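## Task

Choose three rods that are not the purple one and lay them end to end in one straight line whose total length equals the purple rod (6 cm). Colour gives length in cm: blue 1, magenta 2, grey 3, orange 4, lime 5, purple 6, red 7, green 8, pink 9, turquoise 10. The rods in the line must be flat, with their ends touching or nearly touching. No second such line may exist. Every rod outside the line must sit at least one rod width from it. The line must stay in place without the robot holding it. At the end, open the grippers and move them away.

## Robot and tools

Robot: two six-joint UR7e-type arms, left_arm and right_arm, each with a parallel two-finger gripper (50 mm max opening) and a wrist camera. A flat block sticks out about 9 cm from the wrist 3 axis toward the gripper's -y side and turns with the hand. Base positions in the scene frame: left_arm (+0.004, +0.523, 0) m, right_arm (+0.042, -0.417, 0) m, both nearly unrotated about z.

Frames: one shared scene frame. Origin on the table top midway between the arms, +z up, +x out over the table, left_arm on the +y side. The names left and right do not refer to image sides. Gripper frame: fingers point along its +z, close along its x. end_effector_position is the point between the pads; fingertips extend 17.5 mm past it. Reported hand positions can be somewhat off, worse at long reach.

Joint order in every row and every result list: shoulder pan, shoulder lift, elbow, wrist 1, wrist 2, wrist 3. Stated ranges (rad): left_arm pan -3.142..3.142, elbow 0.000..3.142; right_arm pan 0.000..6.283, elbow -3.142..0.000; all other joints -6.283..6.283. Load limits: 142 N m for the first three joints, 26.6 N m for the wrists.

The row: 18 numbers, each in [-1, 1], one list covering both arms: left_arm's 6 joint values, then its gripper position, force_limit, speed, then the same 9 for right_arm. Joint values are offsets, not poses, scaled so 1.0 = 1.989 rad. Gripper position is absolute: +1 fully open, about -0.65 pads meet, -1 means close until stopped (use this to grip). force_limit: -1 about 20 N, 0 about 102 N, +1 about 185 N per pad (actual can run ~17 % higher). speed: -1 = 20 mm/s, 0 = 85, +1 = 150. To leave a gripper unchanged, repeat its previous three numbers; a 0 is a real command.

execute_actions(actions): a list of actions; each action is a table of up to 15 rows, one row per 1/30 s step, last row held for the remainder of 15 steps (0.5 s per action). Joint offsets in every row are measured from the angles at the start of that action (for the first action, the last reported angles). An action that would push a joint more than 0.010 rad beyond its range is refused for both arms; a malformed action, or a bad first action, rejects the whole call. Per step, each joint target stays within 0.575 rad of its measured angle, and targets that would place the gripper over 100 mm from its measured spot are scaled back. An empty list just returns state and images.

move(target, speed, blocking): target is one 18-number row; its joint offsets are measured from the Joint positions in the latest result that printed them, not from where the arm is at move start. All joints travel proportionally over 0.5 to 10 s; speed (rad/s, 0.01 to 2, default 0.5) caps the joint with the longest travel. Paths ignore obstacles and the other arm. Gripper numbers are sent at the start. With blocking=false the result comes after 0.5 s; then use wait or stop before any further motion command. The extra move: line reports the ending (done, off_target, moving, held, fault), limits=held or limits=none, and each arm's joint farthest from target.

wait(seconds 0 to 10): lets time run with last commands held. stop(): brakes a running move; fingers continue. zoom_image(camera, region [x0,y0,x1,y1] pixels, max 504x504): closer look at cam_high (672x504), cam_left_wrist or cam_right_wrist (504x504). read_manual(section "licences"): licence text only. finished_scene(scene 1 or 2): ends that scene irreversibly and reports success; the next task appears in its result.

Results: state per arm (pose, quat_wxyz, velocities), Joint positions, Joint velocities and Joint targets per arm (rad, rad/s), step readings (HELD marks held-back steps), Wrist force/torque in the hand's own axes (noisy, offset up to ~4 N, saturates near 50 N; "no reading" is normal). object_status: 0 moving, 1 stopped while opening, 2 stopped while closing (holding something), 3 reached the commanded opening or pads met (probably empty). Opening in mm ≈ (250 - position_measured) × 0.202. "joint sent to its limit" means a joint was clipped at its end; "joint command not followed" means the clearance check altered targets.

Cautions: arm motion lags ~0.17 s and large moves may arrive late. Arms are stiff: pressing even slightly past a contact, or touching fast, can trigger a torque fault or a 150 N force fault, freezing the arm for 10 s. Do not let the arms collide. Don't knock or drop rods, or anything, off the table. Random brief tugs may disturb held or loose rods. Holding loads heats motors; MOTOR HOT warns from 70 °C, and 85 °C brakes the arm. Robot keeps holding the last command while you think. Finish quickly and smoothly, release the rods, and lift clear before ending each scene.

Each tool is called after "Call:" as name(argument=value, ...) on one line, values as JSON.

## Session

Call:
execute_actions(actions=[])

Scene clock: 0.00 s.
left_arm: end_effector_position=(+0.5575, +0.3333, +0.1570) position_measured=3 object_status=3 end_effector_quat_wxyz=(+0.148, +0.919, +0.229, -0.283) end_effector_velocity=(-0.000, +0.000, -0.000) end_effector_angular_velocity=(+0.000, +0.001, +0.000) | right_arm: end_effector_position=(+0.2763, -0.2365, +0.2080) position_measured=3 object_status=3 end_effector_quat_wxyz=(+0.337, +0.660, +0.543, -0.396) end_effector_velocity=(-0.000, +0.000, -0.000) end_effector_angular_velocity=(-0.001, +0.001, +0.000)
Joint names: [shoulder pan, shoulder lift, elbow, wrist 1, wrist 2, wrist 3]
Joint positions: left_arm=[-0.392 -1.038  1.34  -1.519 -2.129  0.846] | right_arm=[ 4.306 -1.78  -1.771 -2.247  1.404  1.5  ]
Joint velocities: left_arm=[ 0.     0.     0.001  0.    -0.    -0.   ] | right_arm=[ 0.    -0.002  0.     0.     0.    -0.   ]
Motor temperatures (°C, as the motors report them): left_arm=[30 33 31 35 35 38] | right_arm=[33 30 34 35 36 37]
Wrist force (N, on the end effector, along its own x y z axes, offset not removed): no reading
Wrist torque (N m, same axes, about the end effector's origin, offset not removed): no reading
Joint targets: left_arm=[-0.392 -1.038 1.340 -1.519 -2.129 0.846] | right_arm=[4.306 -1.780 -1.771 -2.247 1.404 1.500]

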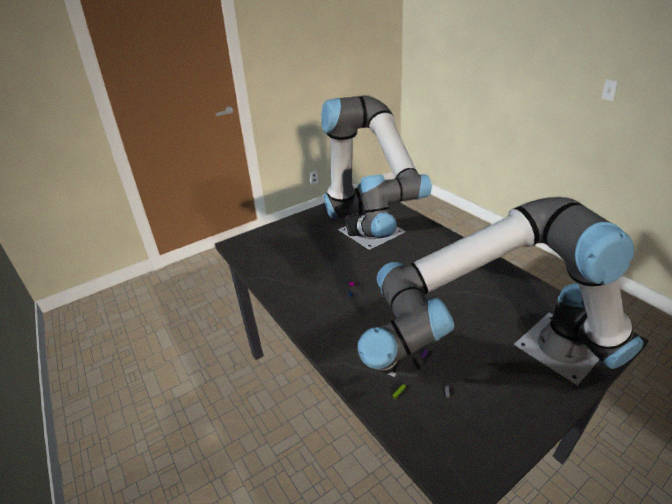

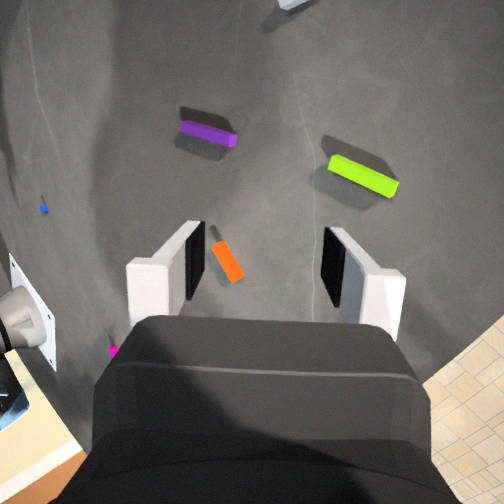

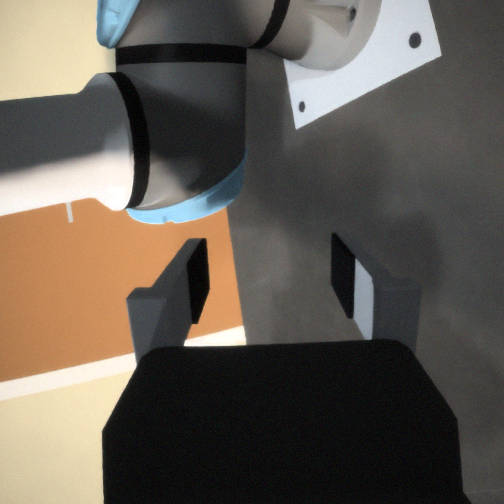

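Call:
zoom_image(camera="cam_high", region=[300, 250, 520, 430])

Call:
zoom_image(camera="cam_left_wrist", region=[0, 0, 504, 380])

Region (300, 250, 520, 430) of cam_high's 672x504 image, scaled by 2.291, with more detail than that image has; it fills the top 412 rows of this view, and the rest is white.

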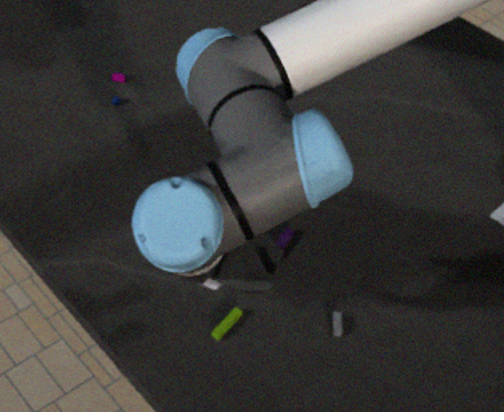

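Region (0, 0, 504, 380) of cam_left_wrist's 504x504 image, scaled by 1.000; it fills the top 380 rows of this view, and the rest is white.

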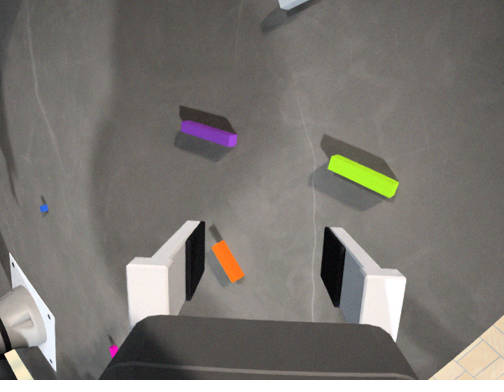

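Call:
move(target=[-0.1594,-0.3344,0.4385,-0.2820,0.2806,0.4565,1,-0.7,0.5,-0.1008,0.2014,-0.2312,0.5756,0.0839,0,1,-0.7,0.5], speed=0.9)

Scene clock: 122.13 s.
left_arm: end_effector_position=(+0.4102, +0.4099, +0.1201) position_measured=3 object_status=3 end_effector_quat_wxyz=(+0.000, +0.913, -0.407, -0.000) end_effector_velocity=(-0.000, +0.000, -0.000) end_effector_angular_velocity=(+0.001, -0.001, -0.003) | right_arm: end_effector_position=(+0.3305, -0.1654, +0.1298) position_measured=3 object_status=3 end_effector_quat_wxyz=(+0.000, +0.859, +0.512, -0.000) end_effector_velocity=(+0.001, +0.000, +0.001) end_effector_angular_velocity=(+0.004, -0.003, -0.000)
Joint names: [shoulder pan, shoulder lift, elbow, wrist 1, wrist 2, wrist 3]
Joint positions: left_arm=[-0.709 -1.703  2.212 -2.08  -1.571  1.754] | right_arm=[ 4.106 -1.38  -2.231 -1.102  1.571  1.5  ]
Joint velocities: left_arm=[-0.001 -0.002  0.002 -0.001  0.002  0.002] | right_arm=[-0.001  0.002  0.     0.003 -0.001 -0.001]
Motor temperatures (°C, as the motors report them): left_arm=[30 34 31 35 35 38] | right_arm=[33 30 34 35 36 37]
Wrist force (N, on the end effector, along its own x y z axes, offset not removed): left_arm=[1.8 0.2 0.3] | right_arm=[-1.4 4.1 0.9]
Wrist torque (N m, same axes, about the end effector's origin, offset not removed): left_arm=[-0.02 -0.15 -0.02] | right_arm=[0.86 0.07 -0.21]
Joint targets: left_arm=[-0.709 -1.703 2.212 -2.080 -1.571 1.754] | right_arm=[4.105 -1.380 -2.231 -1.102 1.571 1.500]
move: done; limits=none; left_arm: farthest joint: the shoulder pan, 0.000 radians from its target (0.317 radians at the start); right_arm: farthest joint: the shoulder lift, 0.001 radians from its target (0.401 radians at the start)
camera_calibration (this result's frames):
cam_left_wrist: T_world_to_cam=[[0.678954, -0.7326, -0.0481526, 0.0399779], [-0.700532, -0.66607, 0.256138, 0.534867], [-0.21972, -0.140174, -0.96544, 0.416003], [0, 0, 0, 1]] pos_world=[0.438952, 0.443859, 0.266551]
cam_right_wrist: T_world_to_cam=[[0.519429, 0.85378, -0.0354039, -0.0171663], [0.829837, -0.494111, 0.259276, -0.388127], [0.203871, -0.164055, -0.965154, 0.179911], [0, 0, 0, 1]] pos_world=[0.29432, -0.147606, 0.273666]

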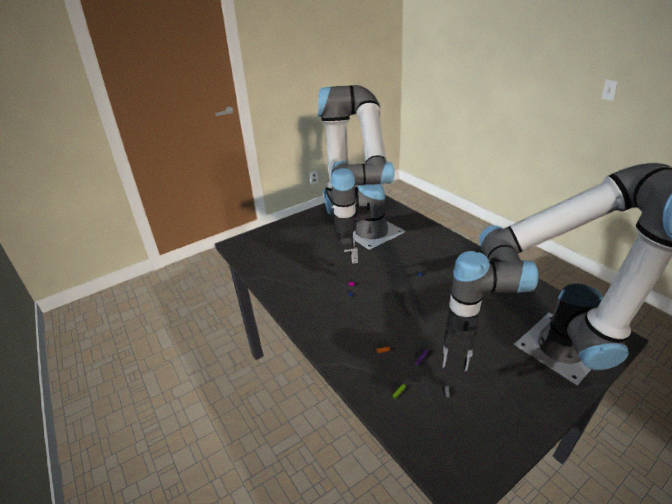

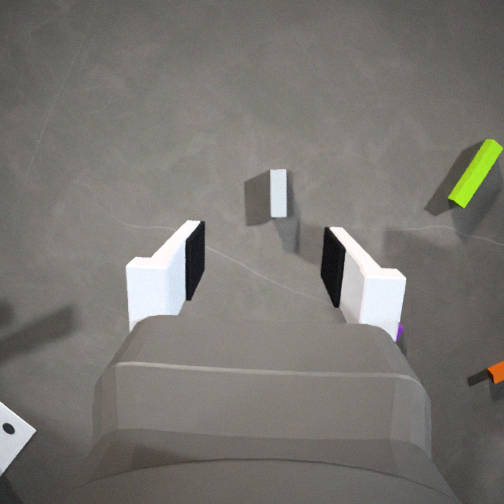

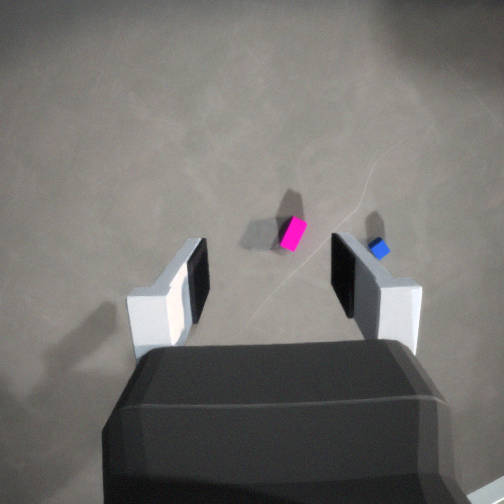

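Call:
zoom_image(camera="cam_left_wrist", region=[160, 150, 380, 320])

Call:
zoom_image(camera="cam_right_wrist", region=[180, 170, 420, 340])

Region (160, 150, 380, 320) of cam_left_wrist's 504x504 image, scaled by 2.291, with more detail than that image has; it fills the top 389 rows of this view, and the rest is white.

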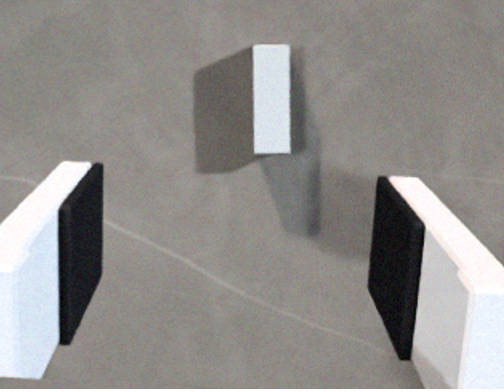

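Region (180, 170, 420, 340) of cam_right_wrist's 504x504 image, scaled by 2.100, with more detail than that image has; it fills the top 357 rows of this view, and the rest is white.

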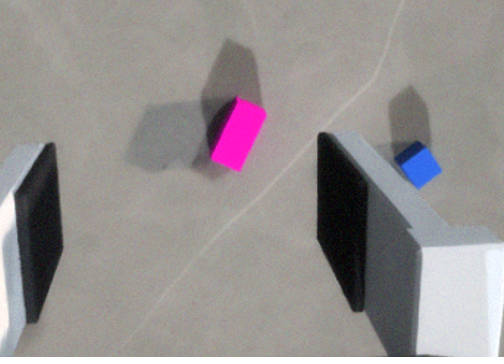

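Call:
move(target=[0.0088,0.0812,0.0353,-0.1165,0,-0.0249,1,-0.7,0.5,-0.0226,-0.1850,0.0596,0.1257,0,-0.2794,1,-0.7,0.5], speed=0.7)

Scene clock: 243.73 s.
left_arm: end_effector_position=(+0.4237, +0.4087, +0.0501) position_measured=3 object_status=3 end_effector_quat_wxyz=(+0.000, +0.927, -0.376, -0.000) end_effector_velocity=(+0.001, +0.000, +0.000) end_effector_angular_velocity=(+0.000, -0.001, +0.001) | right_arm: end_effector_position=(+0.3958, -0.1091, +0.0501) position_measured=3 object_status=3 end_effector_quat_wxyz=(-0.000, +0.702, +0.713, -0.000) end_effector_velocity=(+0.000, -0.000, -0.001) end_effector_angular_velocity=(-0.001, +0.001, +0.001)
Joint names: [shoulder pan, shoulder lift, elbow, wrist 1, wrist 2, wrist 3]
Joint positions: left_arm=[-0.692 -1.542  2.282 -2.311 -1.571  1.704] | right_arm=[ 4.061 -1.748 -2.112 -0.852  1.571  0.945]
Joint velocities: left_arm=[ 0.001  0.001 -0.001 -0.001  0.001 -0.   ] | right_arm=[-0.    -0.003  0.     0.001 -0.    -0.002]
Motor temperatures (°C, as the motors report them): left_arm=[30 34 31 35 35 38] | right_arm=[33 30 34 35 36 37]
Wrist force (N, on the end effector, along its own x y z axes, offset not removed): left_arm=[0.7 0.7 3.6] | right_arm=[3.1 0.8 2.5]
Wrist torque (N m, same axes, about the end effector's origin, offset not removed): left_arm=[0.07 0.02 0.22] | right_arm=[0.38 -0.49 -0.16]
Joint targets: left_arm=[-0.692 -1.542 2.282 -2.312 -1.571 1.704] | right_arm=[4.061 -1.748 -2.112 -0.852 1.571 0.945]
move: done; limits=none; left_arm: farthest joint: the shoulder pan, 0.000 radians from its target (0.018 radians at the start); right_arm: farthest joint: the wrist 3, 0.001 radians from its target (0.556 radians at the start)
camera_calibration (this result's frames):
cam_left_wrist: T_world_to_cam=[[0.72646, -0.685518, -0.0481751, -0.0127599], [-0.654379, -0.711462, 0.256146, 0.560412], [-0.209868, -0.154555, -0.965437, 0.352952], [0, 0, 0, 1]] pos_world=[0.450065, 0.444515, 0.19659]
cam_right_wrist: T_world_to_cam=[[0.0361857, 0.998742, -0.0347276, 0.10504], [0.965474, -0.0259676, 0.259201, -0.396487], [0.257973, -0.042908, -0.965199, 0.0907476], [0, 0, 0, 1]] pos_world=[0.355587, -0.11131, 0.194007]

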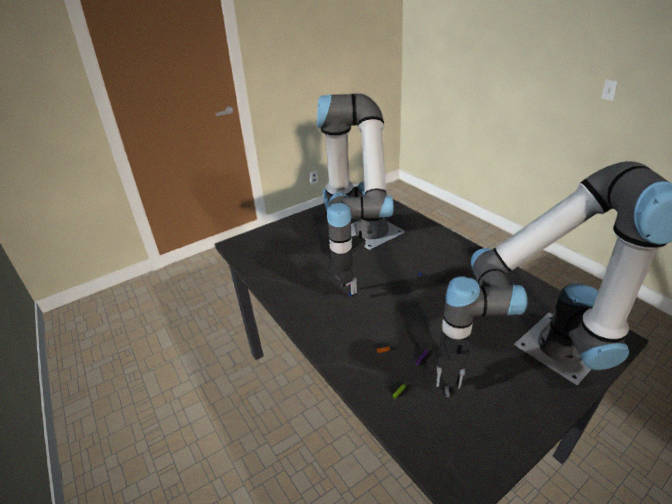

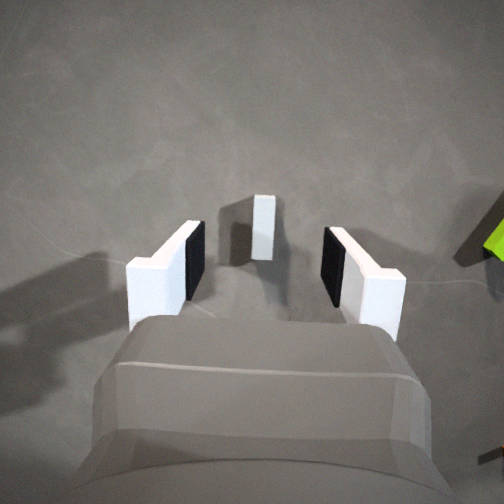

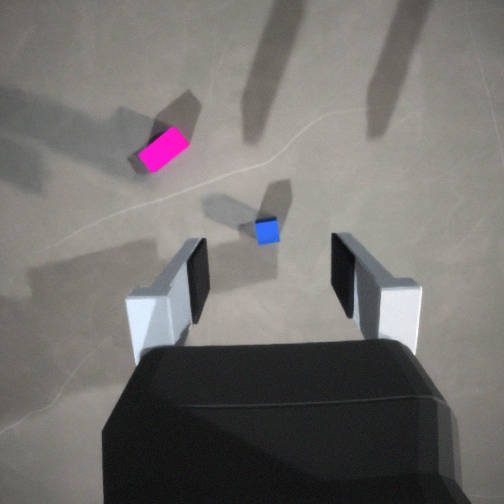

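Call:
move(target=[0,0.0327,0.0170,-0.0497,0,0,1,-0.7,0.5,0,-0.0279,-0.0150,0.0429,0,0,1,-0.7,0.5], speed=0.15)

Scene clock: 264.97 s.
left_arm: end_effector_position=(+0.4237, +0.4087, +0.0212) position_measured=3 object_status=3 end_effector_quat_wxyz=(+0.000, +0.927, -0.376, -0.000) end_effector_velocity=(-0.000, -0.000, -0.001) end_effector_angular_velocity=(+0.000, +0.000, -0.001) | right_arm: end_effector_position=(+0.3959, -0.1091, +0.0212) position_measured=3 object_status=3 end_effector_quat_wxyz=(-0.000, +0.702, +0.713, -0.000) end_effector_velocity=(+0.001, +0.000, -0.000) end_effector_angular_velocity=(+0.000, -0.001, -0.001)
Joint names: [shoulder pan, shoulder lift, elbow, wrist 1, wrist 2, wrist 3]
Joint positions: left_arm=[-0.692 -1.477  2.316 -2.41  -1.571  1.704] | right_arm=[ 4.061 -1.803 -2.142 -0.767  1.571  0.945]
Joint velocities: left_arm=[-0.001  0.002  0.001 -0.002  0.     0.   ] | right_arm=[-0.    -0.001 -0.     0.002 -0.001  0.001]
Motor temperatures (°C, as the motors report them): left_arm=[30 34 31 35 35 38] | right_arm=[33 30 34 35 36 37]
Wrist force (N, on the end effector, along its own x y z axes, offset not removed): left_arm=[0.9 3.7 -0.8] | right_arm=[1.0 3.5 0.4]
Wrist torque (N m, same axes, about the end effector's origin, offset not removed): left_arm=[0.62 -0.21 0.14] | right_arm=[0.84 -0.12 -0.32]
Joint targets: left_arm=[-0.692 -1.477 2.316 -2.410 -1.571 1.704] | right_arm=[4.061 -1.803 -2.142 -0.767 1.571 0.945]
move: done; limits=none; left_arm: farthest joint: the shoulder pan, 0.000 radians from its target (0.000 radians at the start); right_arm: farthest joint: the wrist 1, 0.001 radians from its target (0.086 radians at the start)
camera_calibration (this result's frames):
cam_left_wrist: T_world_to_cam=[[0.726471, -0.685507, -0.0481637, -0.0142242], [-0.65437, -0.71147, 0.256145, 0.567819], [-0.209856, -0.154565, -0.965438, 0.325082], [0, 0, 0, 1]] pos_world=[0.450118, 0.444482, 0.167717]
cam_right_wrist: T_world_to_cam=[[0.0362158, 0.99874, -0.0347455, 0.104024], [0.965462, -0.0259901, 0.259245, -0.389024], [0.258016, -0.0429342, -0.965186, 0.062818], [0, 0, 0, 1]] pos_world=[0.355612, -0.111307, 0.165098]

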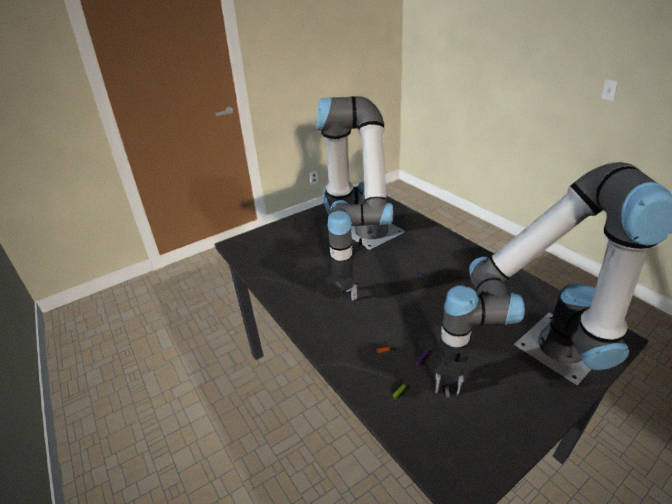

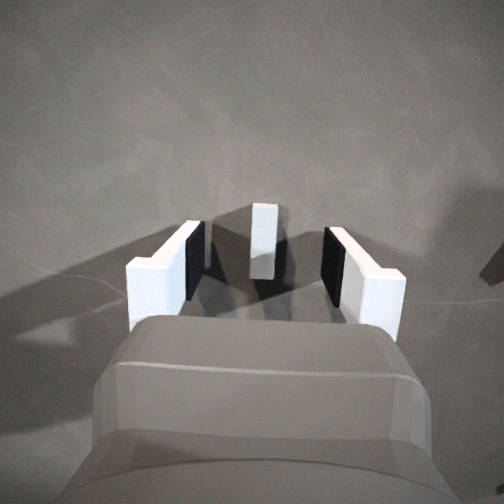

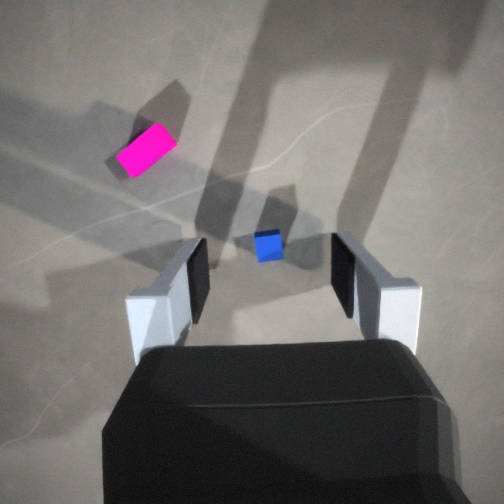

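Call:
execute_actions(actions=[[[0,0,0,0,0,0,-1,-0.7,0.3,0,0,0,0,0,0,-1,-0.7,0.3]]])

Scene clock: 269.33 s.
left_arm: end_effector_position=(+0.4236, +0.4087, +0.0212) position_measured=204 object_status=0 end_effector_quat_wxyz=(+0.000, +0.927, -0.376, -0.000) end_effector_velocity=(-0.001, -0.000, +0.000) end_effector_angular_velocity=(-0.000, +0.000, -0.001) | right_arm: end_effector_position=(+0.3958, -0.1091, +0.0211) position_measured=207 object_status=0 end_effector_quat_wxyz=(-0.000, +0.702, +0.713, -0.000) end_effector_velocity=(+0.000, -0.001, -0.000) end_effector_angular_velocity=(-0.001, -0.000, -0.002)
Joint names: [shoulder pan, shoulder lift, elbow, wrist 1, wrist 2, wrist 3]
Joint positions: left_arm=[-0.692 -1.477  2.316 -2.41  -1.571  1.704] | right_arm=[ 4.061 -1.803 -2.142 -0.767  1.571  0.945]
Joint velocities: left_arm=[-0.001 -0.001  0.001  0.    -0.    -0.   ] | right_arm=[-0.001  0.    -0.001 -0.    -0.001  0.001]
Motor temperatures (°C, as the motors report them): left_arm=[30 34 31 35 35 38] | right_arm=[33 30 34 35 36 37]
Wrist force (N, on the end effector, along its own x y z axes, offset not removed): left_arm=[1.5 1.7 -0.4] | right_arm=[-2.7 -1.5 1.0]
Wrist torque (N m, same axes, about the end effector's origin, offset not removed): left_arm=[0.35 -0.02 -0.02] | right_arm=[-0.27 0.42 -0.20]
Joint targets: left_arm=[-0.692 -1.477 2.316 -2.410 -1.571 1.704] | right_arm=[4.061 -1.803 -2.142 -0.767 1.571 0.945]
Step readings (joint positions):
0: left_arm=[-0.692 -1.477 2.316 -2.410 -1.571 1.704] | right_arm=[4.061 -1.803 -2.142 -0.767 1.571 0.945]
1: left_arm=[-0.692 -1.477 2.316 -2.410 -1.571 1.704] | right_arm=[4.061 -1.803 -2.142 -0.767 1.571 0.945]
2: left_arm=[-0.692 -1.477 2.316 -2.410 -1.571 1.704] | right_arm=[4.061 -1.803 -2.142 -0.767 1.571 0.945]
4: left_arm=[-0.692 -1.477 2.316 -2.410 -1.571 1.704] | right_arm=[4.061 -1.803 -2.142 -0.767 1.571 0.945]
8: left_arm=[-0.692 -1.477 2.316 -2.410 -1.571 1.704] | right_arm=[4.061 -1.803 -2.142 -0.767 1.571 0.945]
15: Joint positions above
camera_calibration (this result's frames):
cam_left_wrist: T_world_to_cam=[[0.726461, -0.685504, -0.0483666, -0.0141408], [-0.65433, -0.711499, 0.256166, 0.567826], [-0.210016, -0.154447, -0.965422, 0.325016], [0, 0, 0, 1]] pos_world=[0.450077, 0.444512, 0.167636]
cam_right_wrist: T_world_to_cam=[[0.0361816, 0.998735, -0.0349059, 0.104083], [0.965506, -0.0259226, 0.259088, -0.388946], [0.257855, -0.0430761, -0.965223, 0.0627908], [0, 0, 0, 1]] pos_world=[0.355573, -0.111329, 0.165011]

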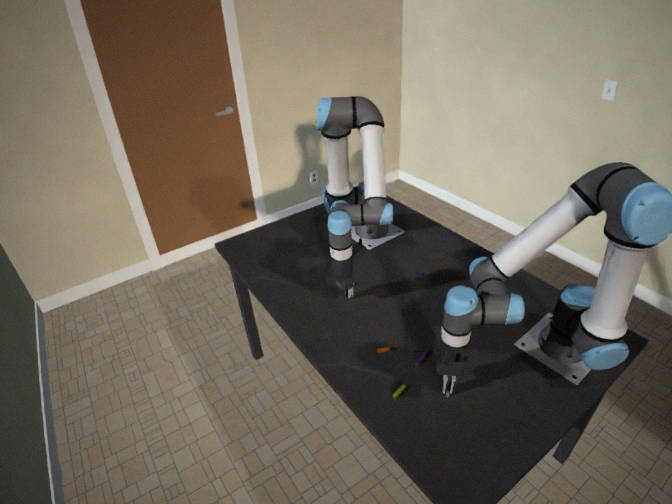

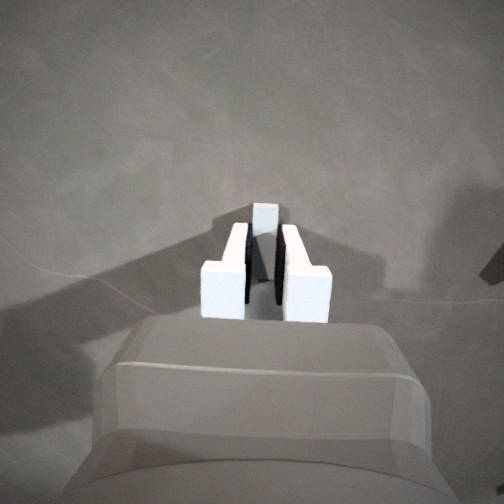

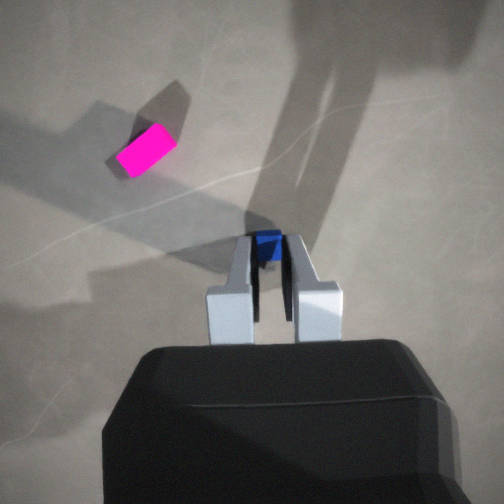

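Call:
zoom_image(camera="cam_right_wrist", region=[100, 100, 320, 290])

Region (100, 100, 320, 290) of cam_right_wrist's 504x504 image, scaled by 2.291, with more detail than that image has; it fills the top 435 rows of this view, and the rest is white.

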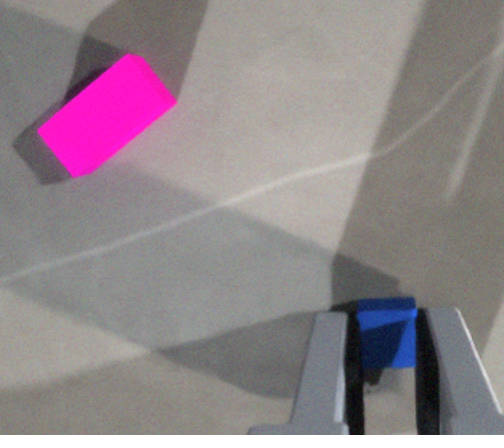

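Call:
move(target=[-0.2765,0.0214,-0.1577,0.1364,0,0.5510,-1,-0.7,0.3,-0.0201,0.1246,-0.1021,-0.0227,0,0.4678,-1,-0.7,0.3], speed=0.8)

Scene clock: 334.67 s.
left_arm: end_effector_position=(+0.3268, +0.1014, +0.0999) position_measured=204 object_status=2 end_effector_quat_wxyz=(-0.000, -0.355, +0.935, +0.000) end_effector_velocity=(-0.001, -0.001, -0.000) end_effector_angular_velocity=(+0.000, +0.001, -0.004) | right_arm: end_effector_position=(+0.3626, -0.1770, +0.0449) position_measured=207 object_status=2 end_effector_quat_wxyz=(+0.000, +0.953, +0.303, -0.000) end_effector_velocity=(+0.000, -0.000, +0.001) end_effector_angular_velocity=(+0.001, -0.001, -0.002)
Joint names: [shoulder pan, shoulder lift, elbow, wrist 1, wrist 2, wrist 3]
Joint positions: left_arm=[-1.241 -1.434  2.002 -2.139 -1.571  2.8  ] | right_arm=[ 4.021 -1.555 -2.345 -0.813  1.571  1.875]
Joint velocities: left_arm=[-0.002  0.001 -0.     0.001 -0.     0.003] | right_arm=[-0.     0.002 -0.001 -0.    -0.     0.002]
Motor temperatures (°C, as the motors report them): left_arm=[30 34 31 35 35 38] | right_arm=[33 30 34 35 36 37]
Wrist force (N, on the end effector, along its own x y z axes, offset not removed): left_arm=[3.4 0.4 0.6] | right_arm=[-2.7 -0.6 3.2]
Wrist torque (N m, same axes, about the end effector's origin, offset not removed): left_arm=[0.28 -0.50 0.05] | right_arm=[-0.01 0.50 -0.13]
Joint targets: left_arm=[-1.241 -1.434 2.002 -2.139 -1.571 2.800] | right_arm=[4.021 -1.555 -2.345 -0.813 1.571 1.875]
move: done; limits=none; left_arm: farthest joint: the shoulder pan, 0.001 radians from its target (0.550 radians at the start); right_arm: farthest joint: the shoulder pan, 0.000 radians from its target (0.040 radians at the start)
camera_calibration (this result's frames):
cam_left_wrist: T_world_to_cam=[[-0.737579, -0.673565, -0.0478227, 0.326555], [-0.660861, 0.705491, 0.256016, 0.124128], [-0.138705, 0.220437, -0.965489, 0.271873], [0, 0, 0, 1]] pos_world=[0.360602, 0.0724544, 0.246329]
cam_right_wrist: T_world_to_cam=[[0.844283, 0.534729, -0.0353772, -0.201177], [0.524467, -0.81091, 0.259537, -0.343865], [0.110094, -0.237677, -0.965085, 0.110496], [0, 0, 0, 1]] pos_world=[0.338031, -0.145007, 0.188766]

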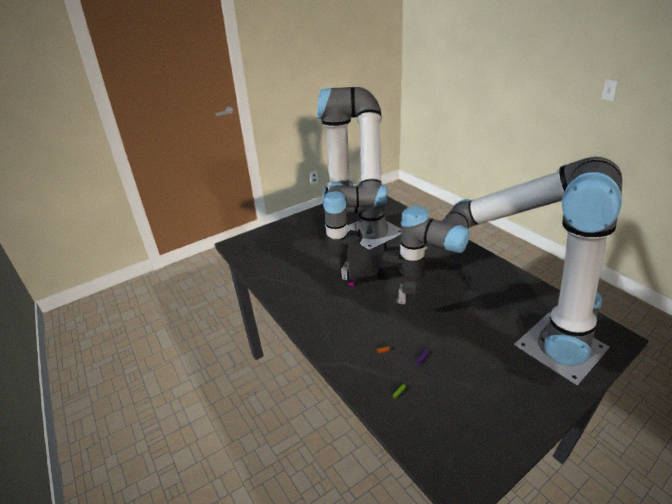

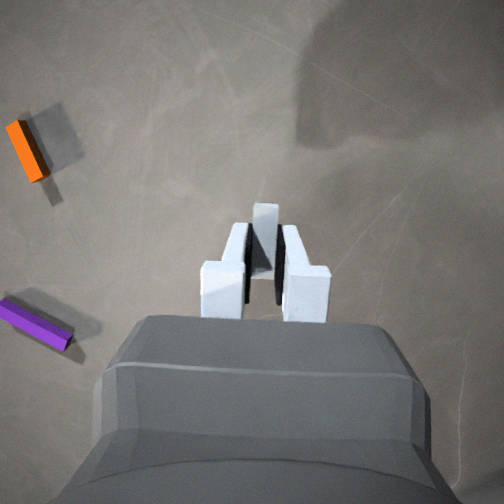

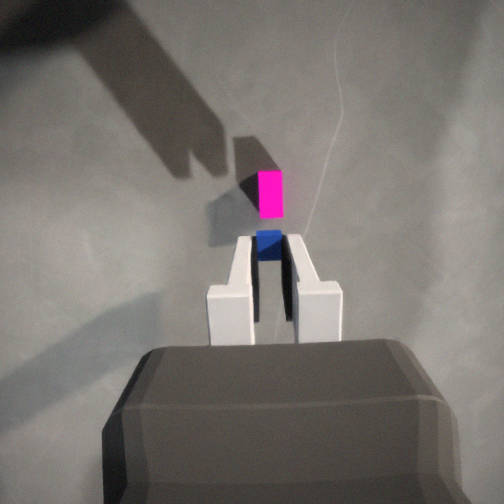

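Call:
zoom_image(camera="cam_right_wrist", region=[210, 150, 330, 280])

Region (210, 150, 330, 280) of cam_right_wrist's 504x504 image, scaled by 3.877, with more detail than that image has; it fills the left 465 columns of this view, and the rest is white.

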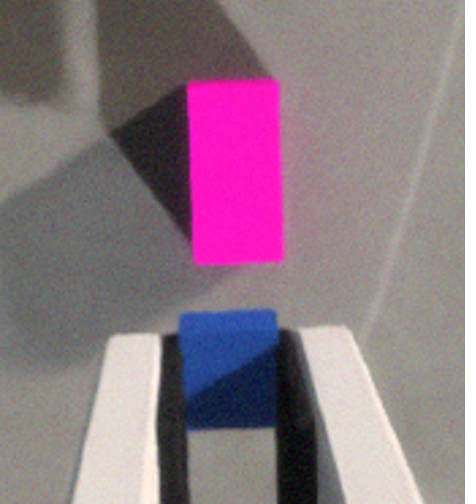

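Call:
move(target=[0,0,0,0,0,0,-1,-0.7,0.3,-0.0007,-0.0294,-0.0123,0.0417,0,-0.0007,-1,-0.7,0.3], speed=0.12)

Call:
zoom_image(camera="cam_right_wrist", region=[210, 150, 330, 280])

Scene clock: 359.77 s.
left_arm: end_effector_position=(+0.3268, +0.1014, +0.0999) position_measured=204 object_status=2 end_effector_quat_wxyz=(-0.000, -0.355, +0.935, +0.000) end_effector_velocity=(+0.001, +0.000, -0.000) end_effector_angular_velocity=(-0.001, -0.000, +0.002) | right_arm: end_effector_position=(+0.3638, -0.1763, +0.0220) position_measured=207 object_status=2 end_effector_quat_wxyz=(+0.000, +0.953, +0.303, -0.000) end_effector_velocity=(-0.001, -0.001, -0.001) end_effector_angular_velocity=(-0.001, +0.001, -0.000)
Joint names: [shoulder pan, shoulder lift, elbow, wrist 1, wrist 2, wrist 3]
Joint positions: left_arm=[-1.241 -1.434  2.002 -2.139 -1.571  2.8  ] | right_arm=[ 4.019 -1.614 -2.37  -0.73   1.571  1.874]
Joint velocities: left_arm=[ 0.002  0.     0.    -0.001 -0.    -0.   ] | right_arm=[ 0.    -0.001 -0.003  0.003 -0.     0.   ]
Motor temperatures (°C, as the motors report them): left_arm=[30 34 31 35 35 38] | right_arm=[33 30 34 35 36 37]
Wrist force (N, on the end effector, along its own x y z axes, offset not removed): left_arm=[-3.0 0.3 -2.5] | right_arm=[-3.5 1.1 0.4]
Wrist torque (N m, same axes, about the end effector's origin, offset not removed): left_arm=[-0.06 0.58 0.23] | right_arm=[0.17 0.44 -0.05]
Joint targets: left_arm=[-1.241 -1.434 2.002 -2.139 -1.571 2.800] | right_arm=[4.019 -1.614 -2.370 -0.730 1.571 1.874]
move: done; limits=none; left_arm: farthest joint: the shoulder pan, 0.000 radians from its target (0.000 radians at the start); right_arm: farthest joint: the shoulder pan, 0.000 radians from its target (0.001 radians at the start)
camera_calibration (this result's frames):
cam_left_wrist: T_world_to_cam=[[-0.737584, -0.673561, -0.0478063, 0.32654], [-0.660865, 0.705516, 0.25594, 0.124165], [-0.138663, 0.220371, -0.96551, 0.271914], [0, 0, 0, 1]] pos_world=[0.360612, 0.0724218, 0.246368]
cam_right_wrist: T_world_to_cam=[[0.844283, 0.534729, -0.0353861, -0.203403], [0.524475, -0.81092, 0.259489, -0.337962], [0.110061, -0.237641, -0.965098, 0.088477], [0, 0, 0, 1]] pos_world=[0.339244, -0.144269, 0.165889]

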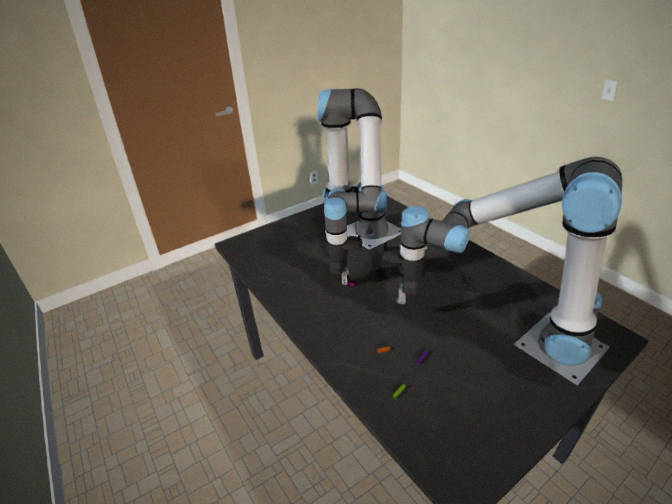

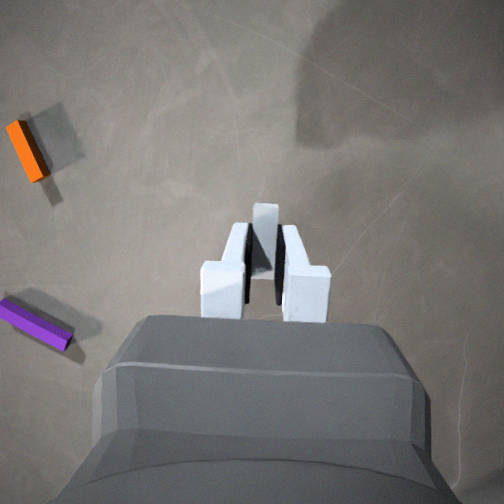

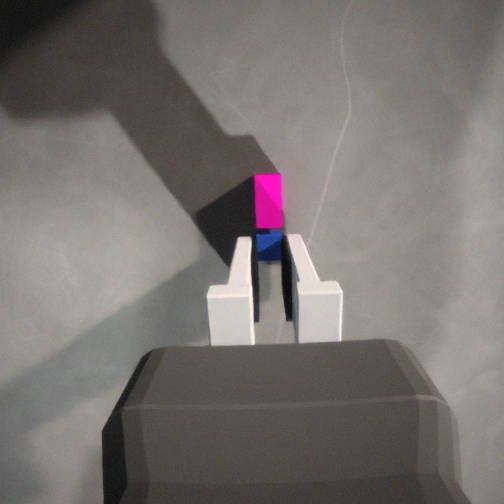

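Region (210, 150, 330, 280) of cam_right_wrist's 504x504 image, scaled by 3.877, with more detail than that image has; it fills the left 465 columns of this view, and the rest is white.

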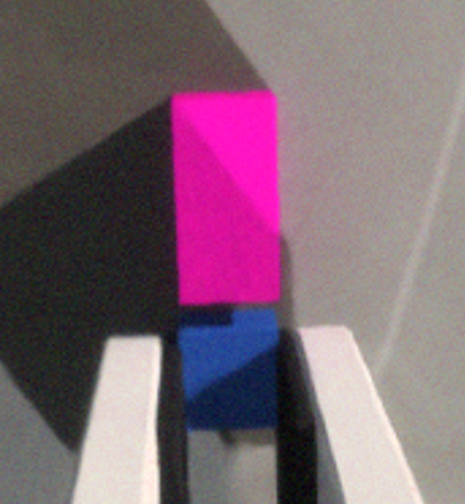

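Call:
move(target=[0,0,0,0,0,0,-1,-0.7,0.3,0.0036,0,0,0,0,0.0036,-1,-0.7,0.3], speed=0.02)

Call:
execute_actions(actions=[[[0,0,0,0,0,0,-1,-0.7,0.3,0,0,0,0,0,0,0.2,-0.7,0]]])

Call:
zoom_image(camera="cam_right_wrist", region=[210, 150, 330, 280])

Scene clock: 372.33 s.
left_arm: end_effector_position=(+0.3268, +0.1014, +0.0998) position_measured=204 object_status=2 end_effector_quat_wxyz=(-0.000, -0.355, +0.935, +0.000) end_effector_velocity=(-0.001, -0.001, +0.000) end_effector_angular_velocity=(-0.001, +0.000, -0.003) | right_arm: end_effector_position=(+0.3623, -0.1741, +0.0219) position_measured=207 object_status=2 end_effector_quat_wxyz=(+0.000, +0.953, +0.303, -0.000) end_effector_velocity=(-0.001, +0.001, -0.000) end_effector_angular_velocity=(-0.001, +0.000, -0.002)
Joint names: [shoulder pan, shoulder lift, elbow, wrist 1, wrist 2, wrist 3]
Joint positions: left_arm=[-1.241 -1.434  2.002 -2.139 -1.571  2.8  ] | right_arm=[ 4.026 -1.614 -2.37  -0.73   1.571  1.88 ]
Joint velocities: left_arm=[-0.003  0.001 -0.001 -0.001 -0.001  0.   ] | right_arm=[ 0.003 -0.001  0.001 -0.    -0.     0.005]
Motor temperatures (°C, as the motors report them): left_arm=[30 34 31 35 35 38] | right_arm=[33 30 34 35 36 37]
Wrist force (N, on the end effector, along its own x y z axes, offset not removed): left_arm=[1.4 -0.4 0.6] | right_arm=[-2.5 1.5 2.1]
Wrist torque (N m, same axes, about the end effector's origin, offset not removed): left_arm=[-0.16 -0.14 0.18] | right_arm=[0.33 0.20 -0.30]
Joint targets: left_arm=[-1.241 -1.434 2.002 -2.139 -1.571 2.800] | right_arm=[4.026 -1.614 -2.370 -0.730 1.571 1.881]
move: done; limits=none; left_arm: farthest joint: the shoulder pan, 0.000 radians from its target (0.000 radians at the start); right_arm: farthest joint: the wrist 3, 0.001 radians from its target (0.008 radians at the start)
camera_calibration (this result's frames):
cam_left_wrist: T_world_to_cam=[[-0.737579, -0.673565, -0.0478269, 0.326556], [-0.66086, 0.705488, 0.256028, 0.124128], [-0.13871, 0.220448, -0.965486, 0.271867], [0, 0, 0, 1]] pos_world=[0.360602, 0.0724535, 0.246322]
cam_right_wrist: T_world_to_cam=[[0.844283, 0.534718, -0.0355361, -0.203289], [0.524488, -0.810877, 0.259598, -0.335334], [0.109997, -0.237813, -0.965063, 0.0890953], [0, 0, 0, 1]] pos_world=[0.337711, -0.142024, 0.16581]

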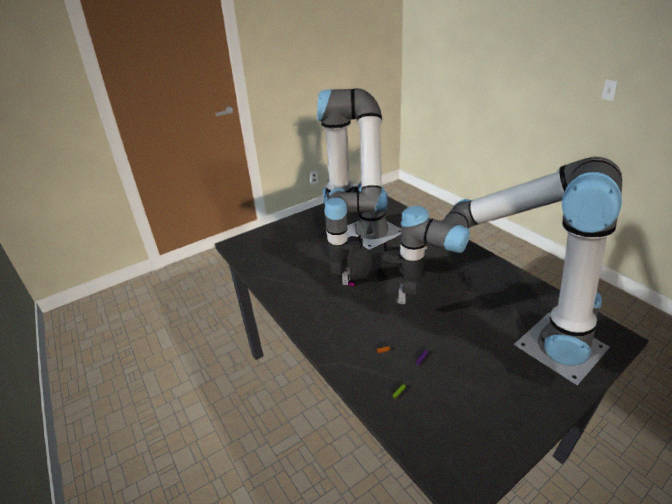

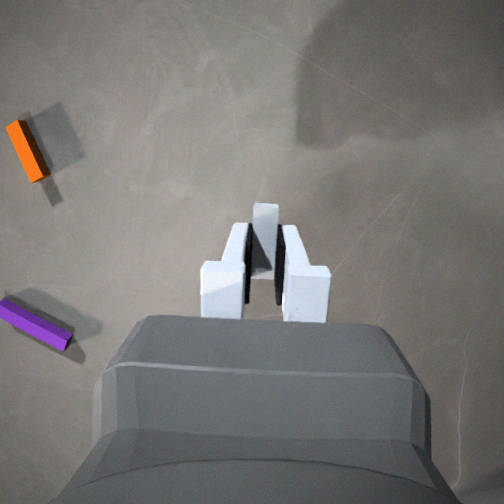

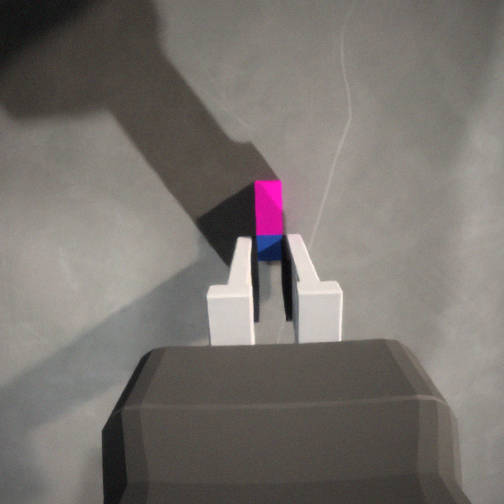

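Scene clock: 372.83 s.
left_arm: end_effector_position=(+0.3268, +0.1014, +0.0998) position_measured=204 object_status=2 end_effector_quat_wxyz=(-0.000, -0.355, +0.935, +0.000) end_effector_velocity=(+0.000, +0.000, -0.000) end_effector_angular_velocity=(+0.000, +0.000, +0.001) | right_arm: end_effector_position=(+0.3622, -0.1740, +0.0219) position_measured=123 object_status=3 end_effector_quat_wxyz=(+0.000, +0.953, +0.303, -0.000) end_effector_velocity=(-0.000, -0.000, +0.000) end_effector_angular_velocity=(+0.000, -0.000, +0.001)
Joint names: [shoulder pan, shoulder lift, elbow, wrist 1, wrist 2, wrist 3]
Joint positions: left_arm=[-1.241 -1.434  2.002 -2.139 -1.571  2.8  ] | right_arm=[ 4.026 -1.614 -2.37  -0.73   1.571  1.88 ]
Joint velocities: left_arm=[ 0.001  0.001  0.    -0.    -0.     0.   ] | right_arm=[ 0.     0.001 -0.     0.     0.    -0.001]
Motor temperatures (°C, as the motors report them): left_arm=[30 34 31 35 35 38] | right_arm=[33 30 34 35 36 37]
Wrist force (N, on the end effector, along its own x y z axes, offset not removed): left_arm=[2.2 -1.4 -0.1] | right_arm=[-2.1 3.1 0.1]
Wrist torque (N m, same axes, about the end effector's origin, offset not removed): left_arm=[-0.22 -0.42 0.01] | right_arm=[0.66 0.37 -0.17]
Joint targets: left_arm=[-1.241 -1.434 2.002 -2.139 -1.571 2.800] | right_arm=[4.026 -1.614 -2.370 -0.730 1.571 1.880]
Step readings (joint positions):
0: left_arm=[-1.241 -1.434 2.002 -2.139 -1.571 2.800] | right_arm=[4.026 -1.614 -2.370 -0.730 1.571 1.880]
1: left_arm=[-1.241 -1.434 2.002 -2.139 -1.571 2.800] | right_arm=[4.026 -1.614 -2.370 -0.730 1.571 1.880]
2: left_arm=[-1.241 -1.434 2.002 -2.139 -1.571 2.800] | right_arm=[4.026 -1.614 -2.370 -0.730 1.571 1.880]
4: left_arm=[-1.241 -1.434 2.002 -2.139 -1.571 2.800] | right_arm=[4.026 -1.614 -2.370 -0.730 1.571 1.880]
8: left_arm=[-1.241 -1.434 2.002 -2.139 -1.571 2.800] | right_arm=[4.026 -1.614 -2.370 -0.730 1.571 1.880]
15: Joint positions above
camera_calibration (this result's frames):
cam_left_wrist: T_world_to_cam=[[-0.737579, -0.673565, -0.047827, 0.326556], [-0.66086, 0.705488, 0.256028, 0.124127], [-0.13871, 0.220448, -0.965486, 0.271867], [0, 0, 0, 1]] pos_world=[0.360602, 0.0724535, 0.246322]
cam_right_wrist: T_world_to_cam=[[0.844283, 0.53472, -0.0355217, -0.203289], [0.524486, -0.81088, 0.259593, -0.335299], [0.110006, -0.237801, -0.965064, 0.089111], [0, 0, 0, 1]] pos_world=[0.33769, -0.141994, 0.165818]

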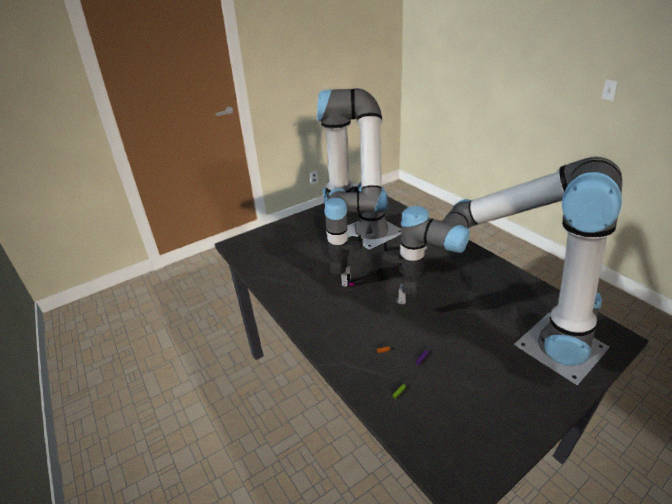

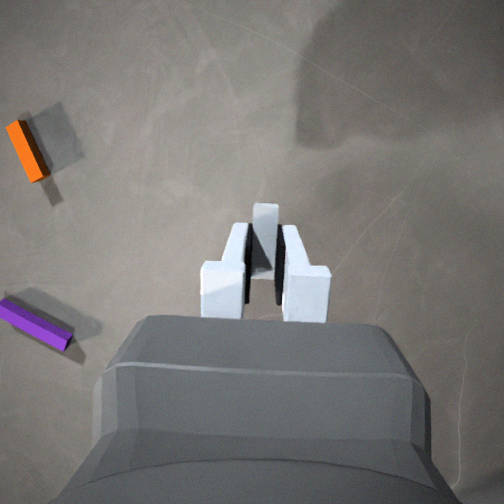

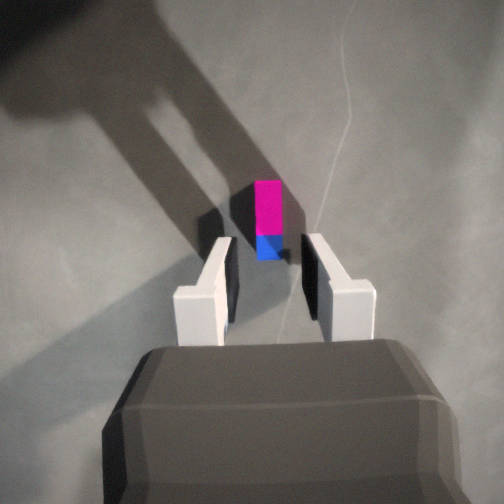

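Region (210, 150, 330, 280) of cam_right_wrist's 504x504 image, scaled by 3.877, with more detail than that image has; it fills the left 465 columns of this view, and the rest is white.

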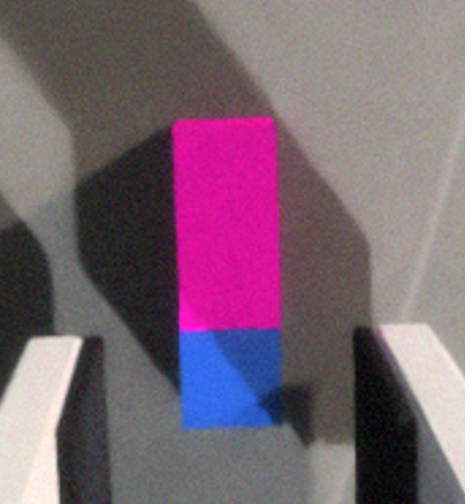

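Call:
move(target=[-0.0585,0.2401,-0.2755,0.0355,0,-0.0031,-1,-0.7,0.3,-0.365,0.1076,0.0855,-0.192,0,0,0.2,-0.7,0], speed=0.6)

Call:
zoom_image(camera="cam_left_wrist", region=[190, 90, 340, 250])

Scene clock: 410.67 s.
left_arm: end_effector_position=(+0.3288, -0.1269, +0.0500) position_measured=204 object_status=2 end_effector_quat_wxyz=(-0.000, -0.303, +0.953, +0.000) end_effector_velocity=(+0.001, -0.000, -0.000) end_effector_angular_velocity=(-0.000, +0.000, +0.001) | right_arm: end_effector_position=(+0.4436, -0.4474, +0.1355) position_measured=123 object_status=3 end_effector_quat_wxyz=(-0.000, +0.999, -0.055, +0.001) end_effector_velocity=(-0.001, -0.001, -0.000) end_effector_angular_velocity=(+0.001, +0.002, -0.001)
Joint names: [shoulder pan, shoulder lift, elbow, wrist 1, wrist 2, wrist 3]
Joint positions: left_arm=[-1.358 -0.957  1.455 -2.068 -1.571  2.794] | right_arm=[ 3.301 -1.4   -2.2   -1.112  1.571  1.88 ]
Joint velocities: left_arm=[ 0.001  0.002 -0.002 -0.    -0.001 -0.   ] | right_arm=[-0.002  0.001 -0.001 -0.001  0.001 -0.001]
Motor temperatures (°C, as the motors report them): left_arm=[30 34 31 35 35 38] | right_arm=[33 30 34 35 36 37]
Wrist force (N, on the end effector, along its own x y z axes, offset not removed): left_arm=[2.2 -1.9 -1.9] | right_arm=[-1.7 3.0 1.8]
Wrist torque (N m, same axes, about the end effector's origin, offset not removed): left_arm=[-0.38 -0.47 -0.05] | right_arm=[0.55 0.41 -0.19]
Joint targets: left_arm=[-1.358 -0.957 1.455 -2.068 -1.571 2.794] | right_arm=[3.300 -1.400 -2.200 -1.112 1.571 1.880]
move: done; limits=none; left_arm: farthest joint: the elbow, 0.001 radians from its target (0.548 radians at the start); right_arm: farthest joint: the shoulder pan, 0.001 radians from its target (0.726 radians at the start)
camera_calibration (this result's frames):
cam_left_wrist: T_world_to_cam=[[-0.807135, -0.58842, -0.0478996, 0.205586], [-0.579316, 0.77379, 0.256206, 0.28111], [-0.113693, 0.234542, -0.965435, 0.26786], [0, 0, 0, 1]] pos_world=[0.359241, -0.159374, 0.196427]
cam_right_wrist: T_world_to_cam=[[0.986532, -0.160107, -0.0334854, -0.495997], [-0.146168, -0.954789, 0.258868, -0.395876], [-0.073418, -0.250487, -0.965332, 0.200468], [0, 0, 0, 1]] pos_world=[0.44617, -0.407175, 0.279389]

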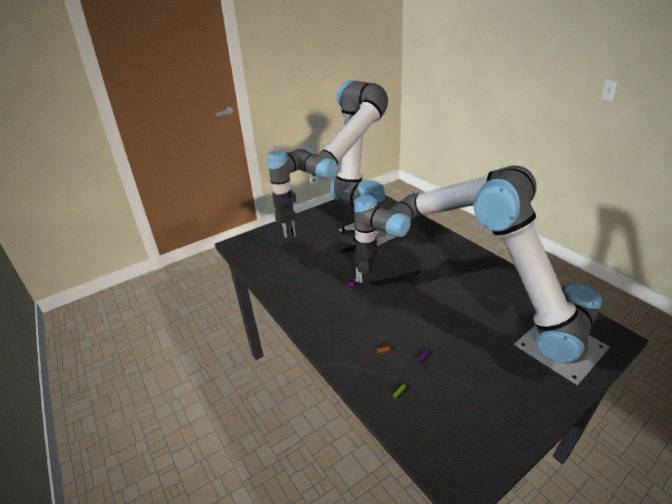

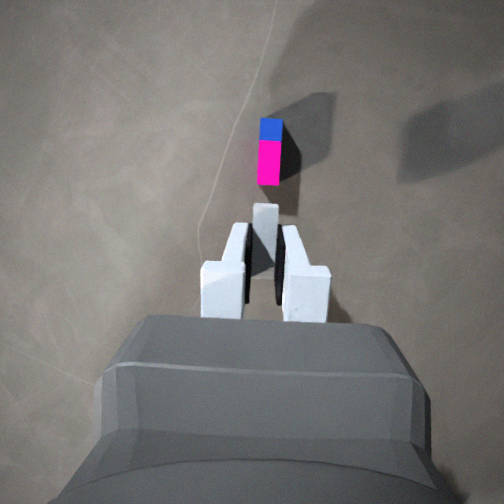

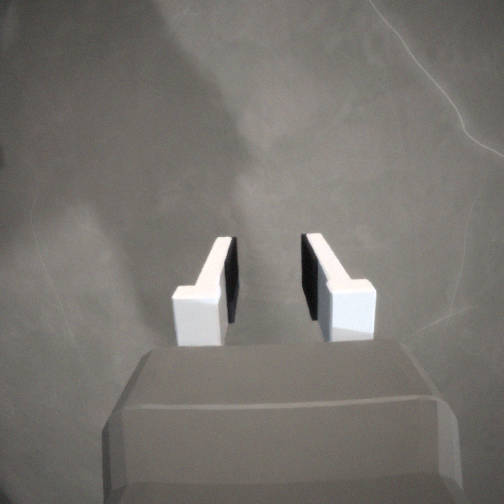

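Region (190, 90, 340, 250) of cam_left_wrist's 504x504 image, scaled by 3.150, with more detail than that image has; it fills the left 472 columns of this view, and the rest is white.

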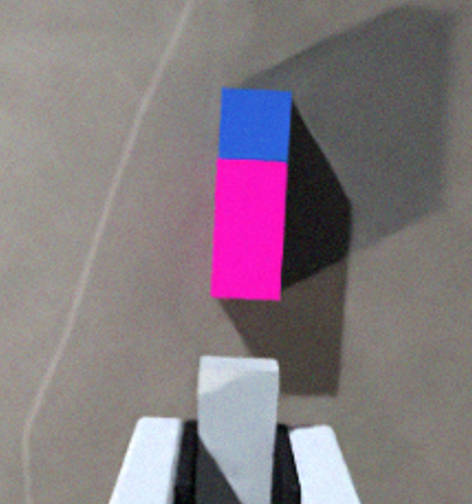

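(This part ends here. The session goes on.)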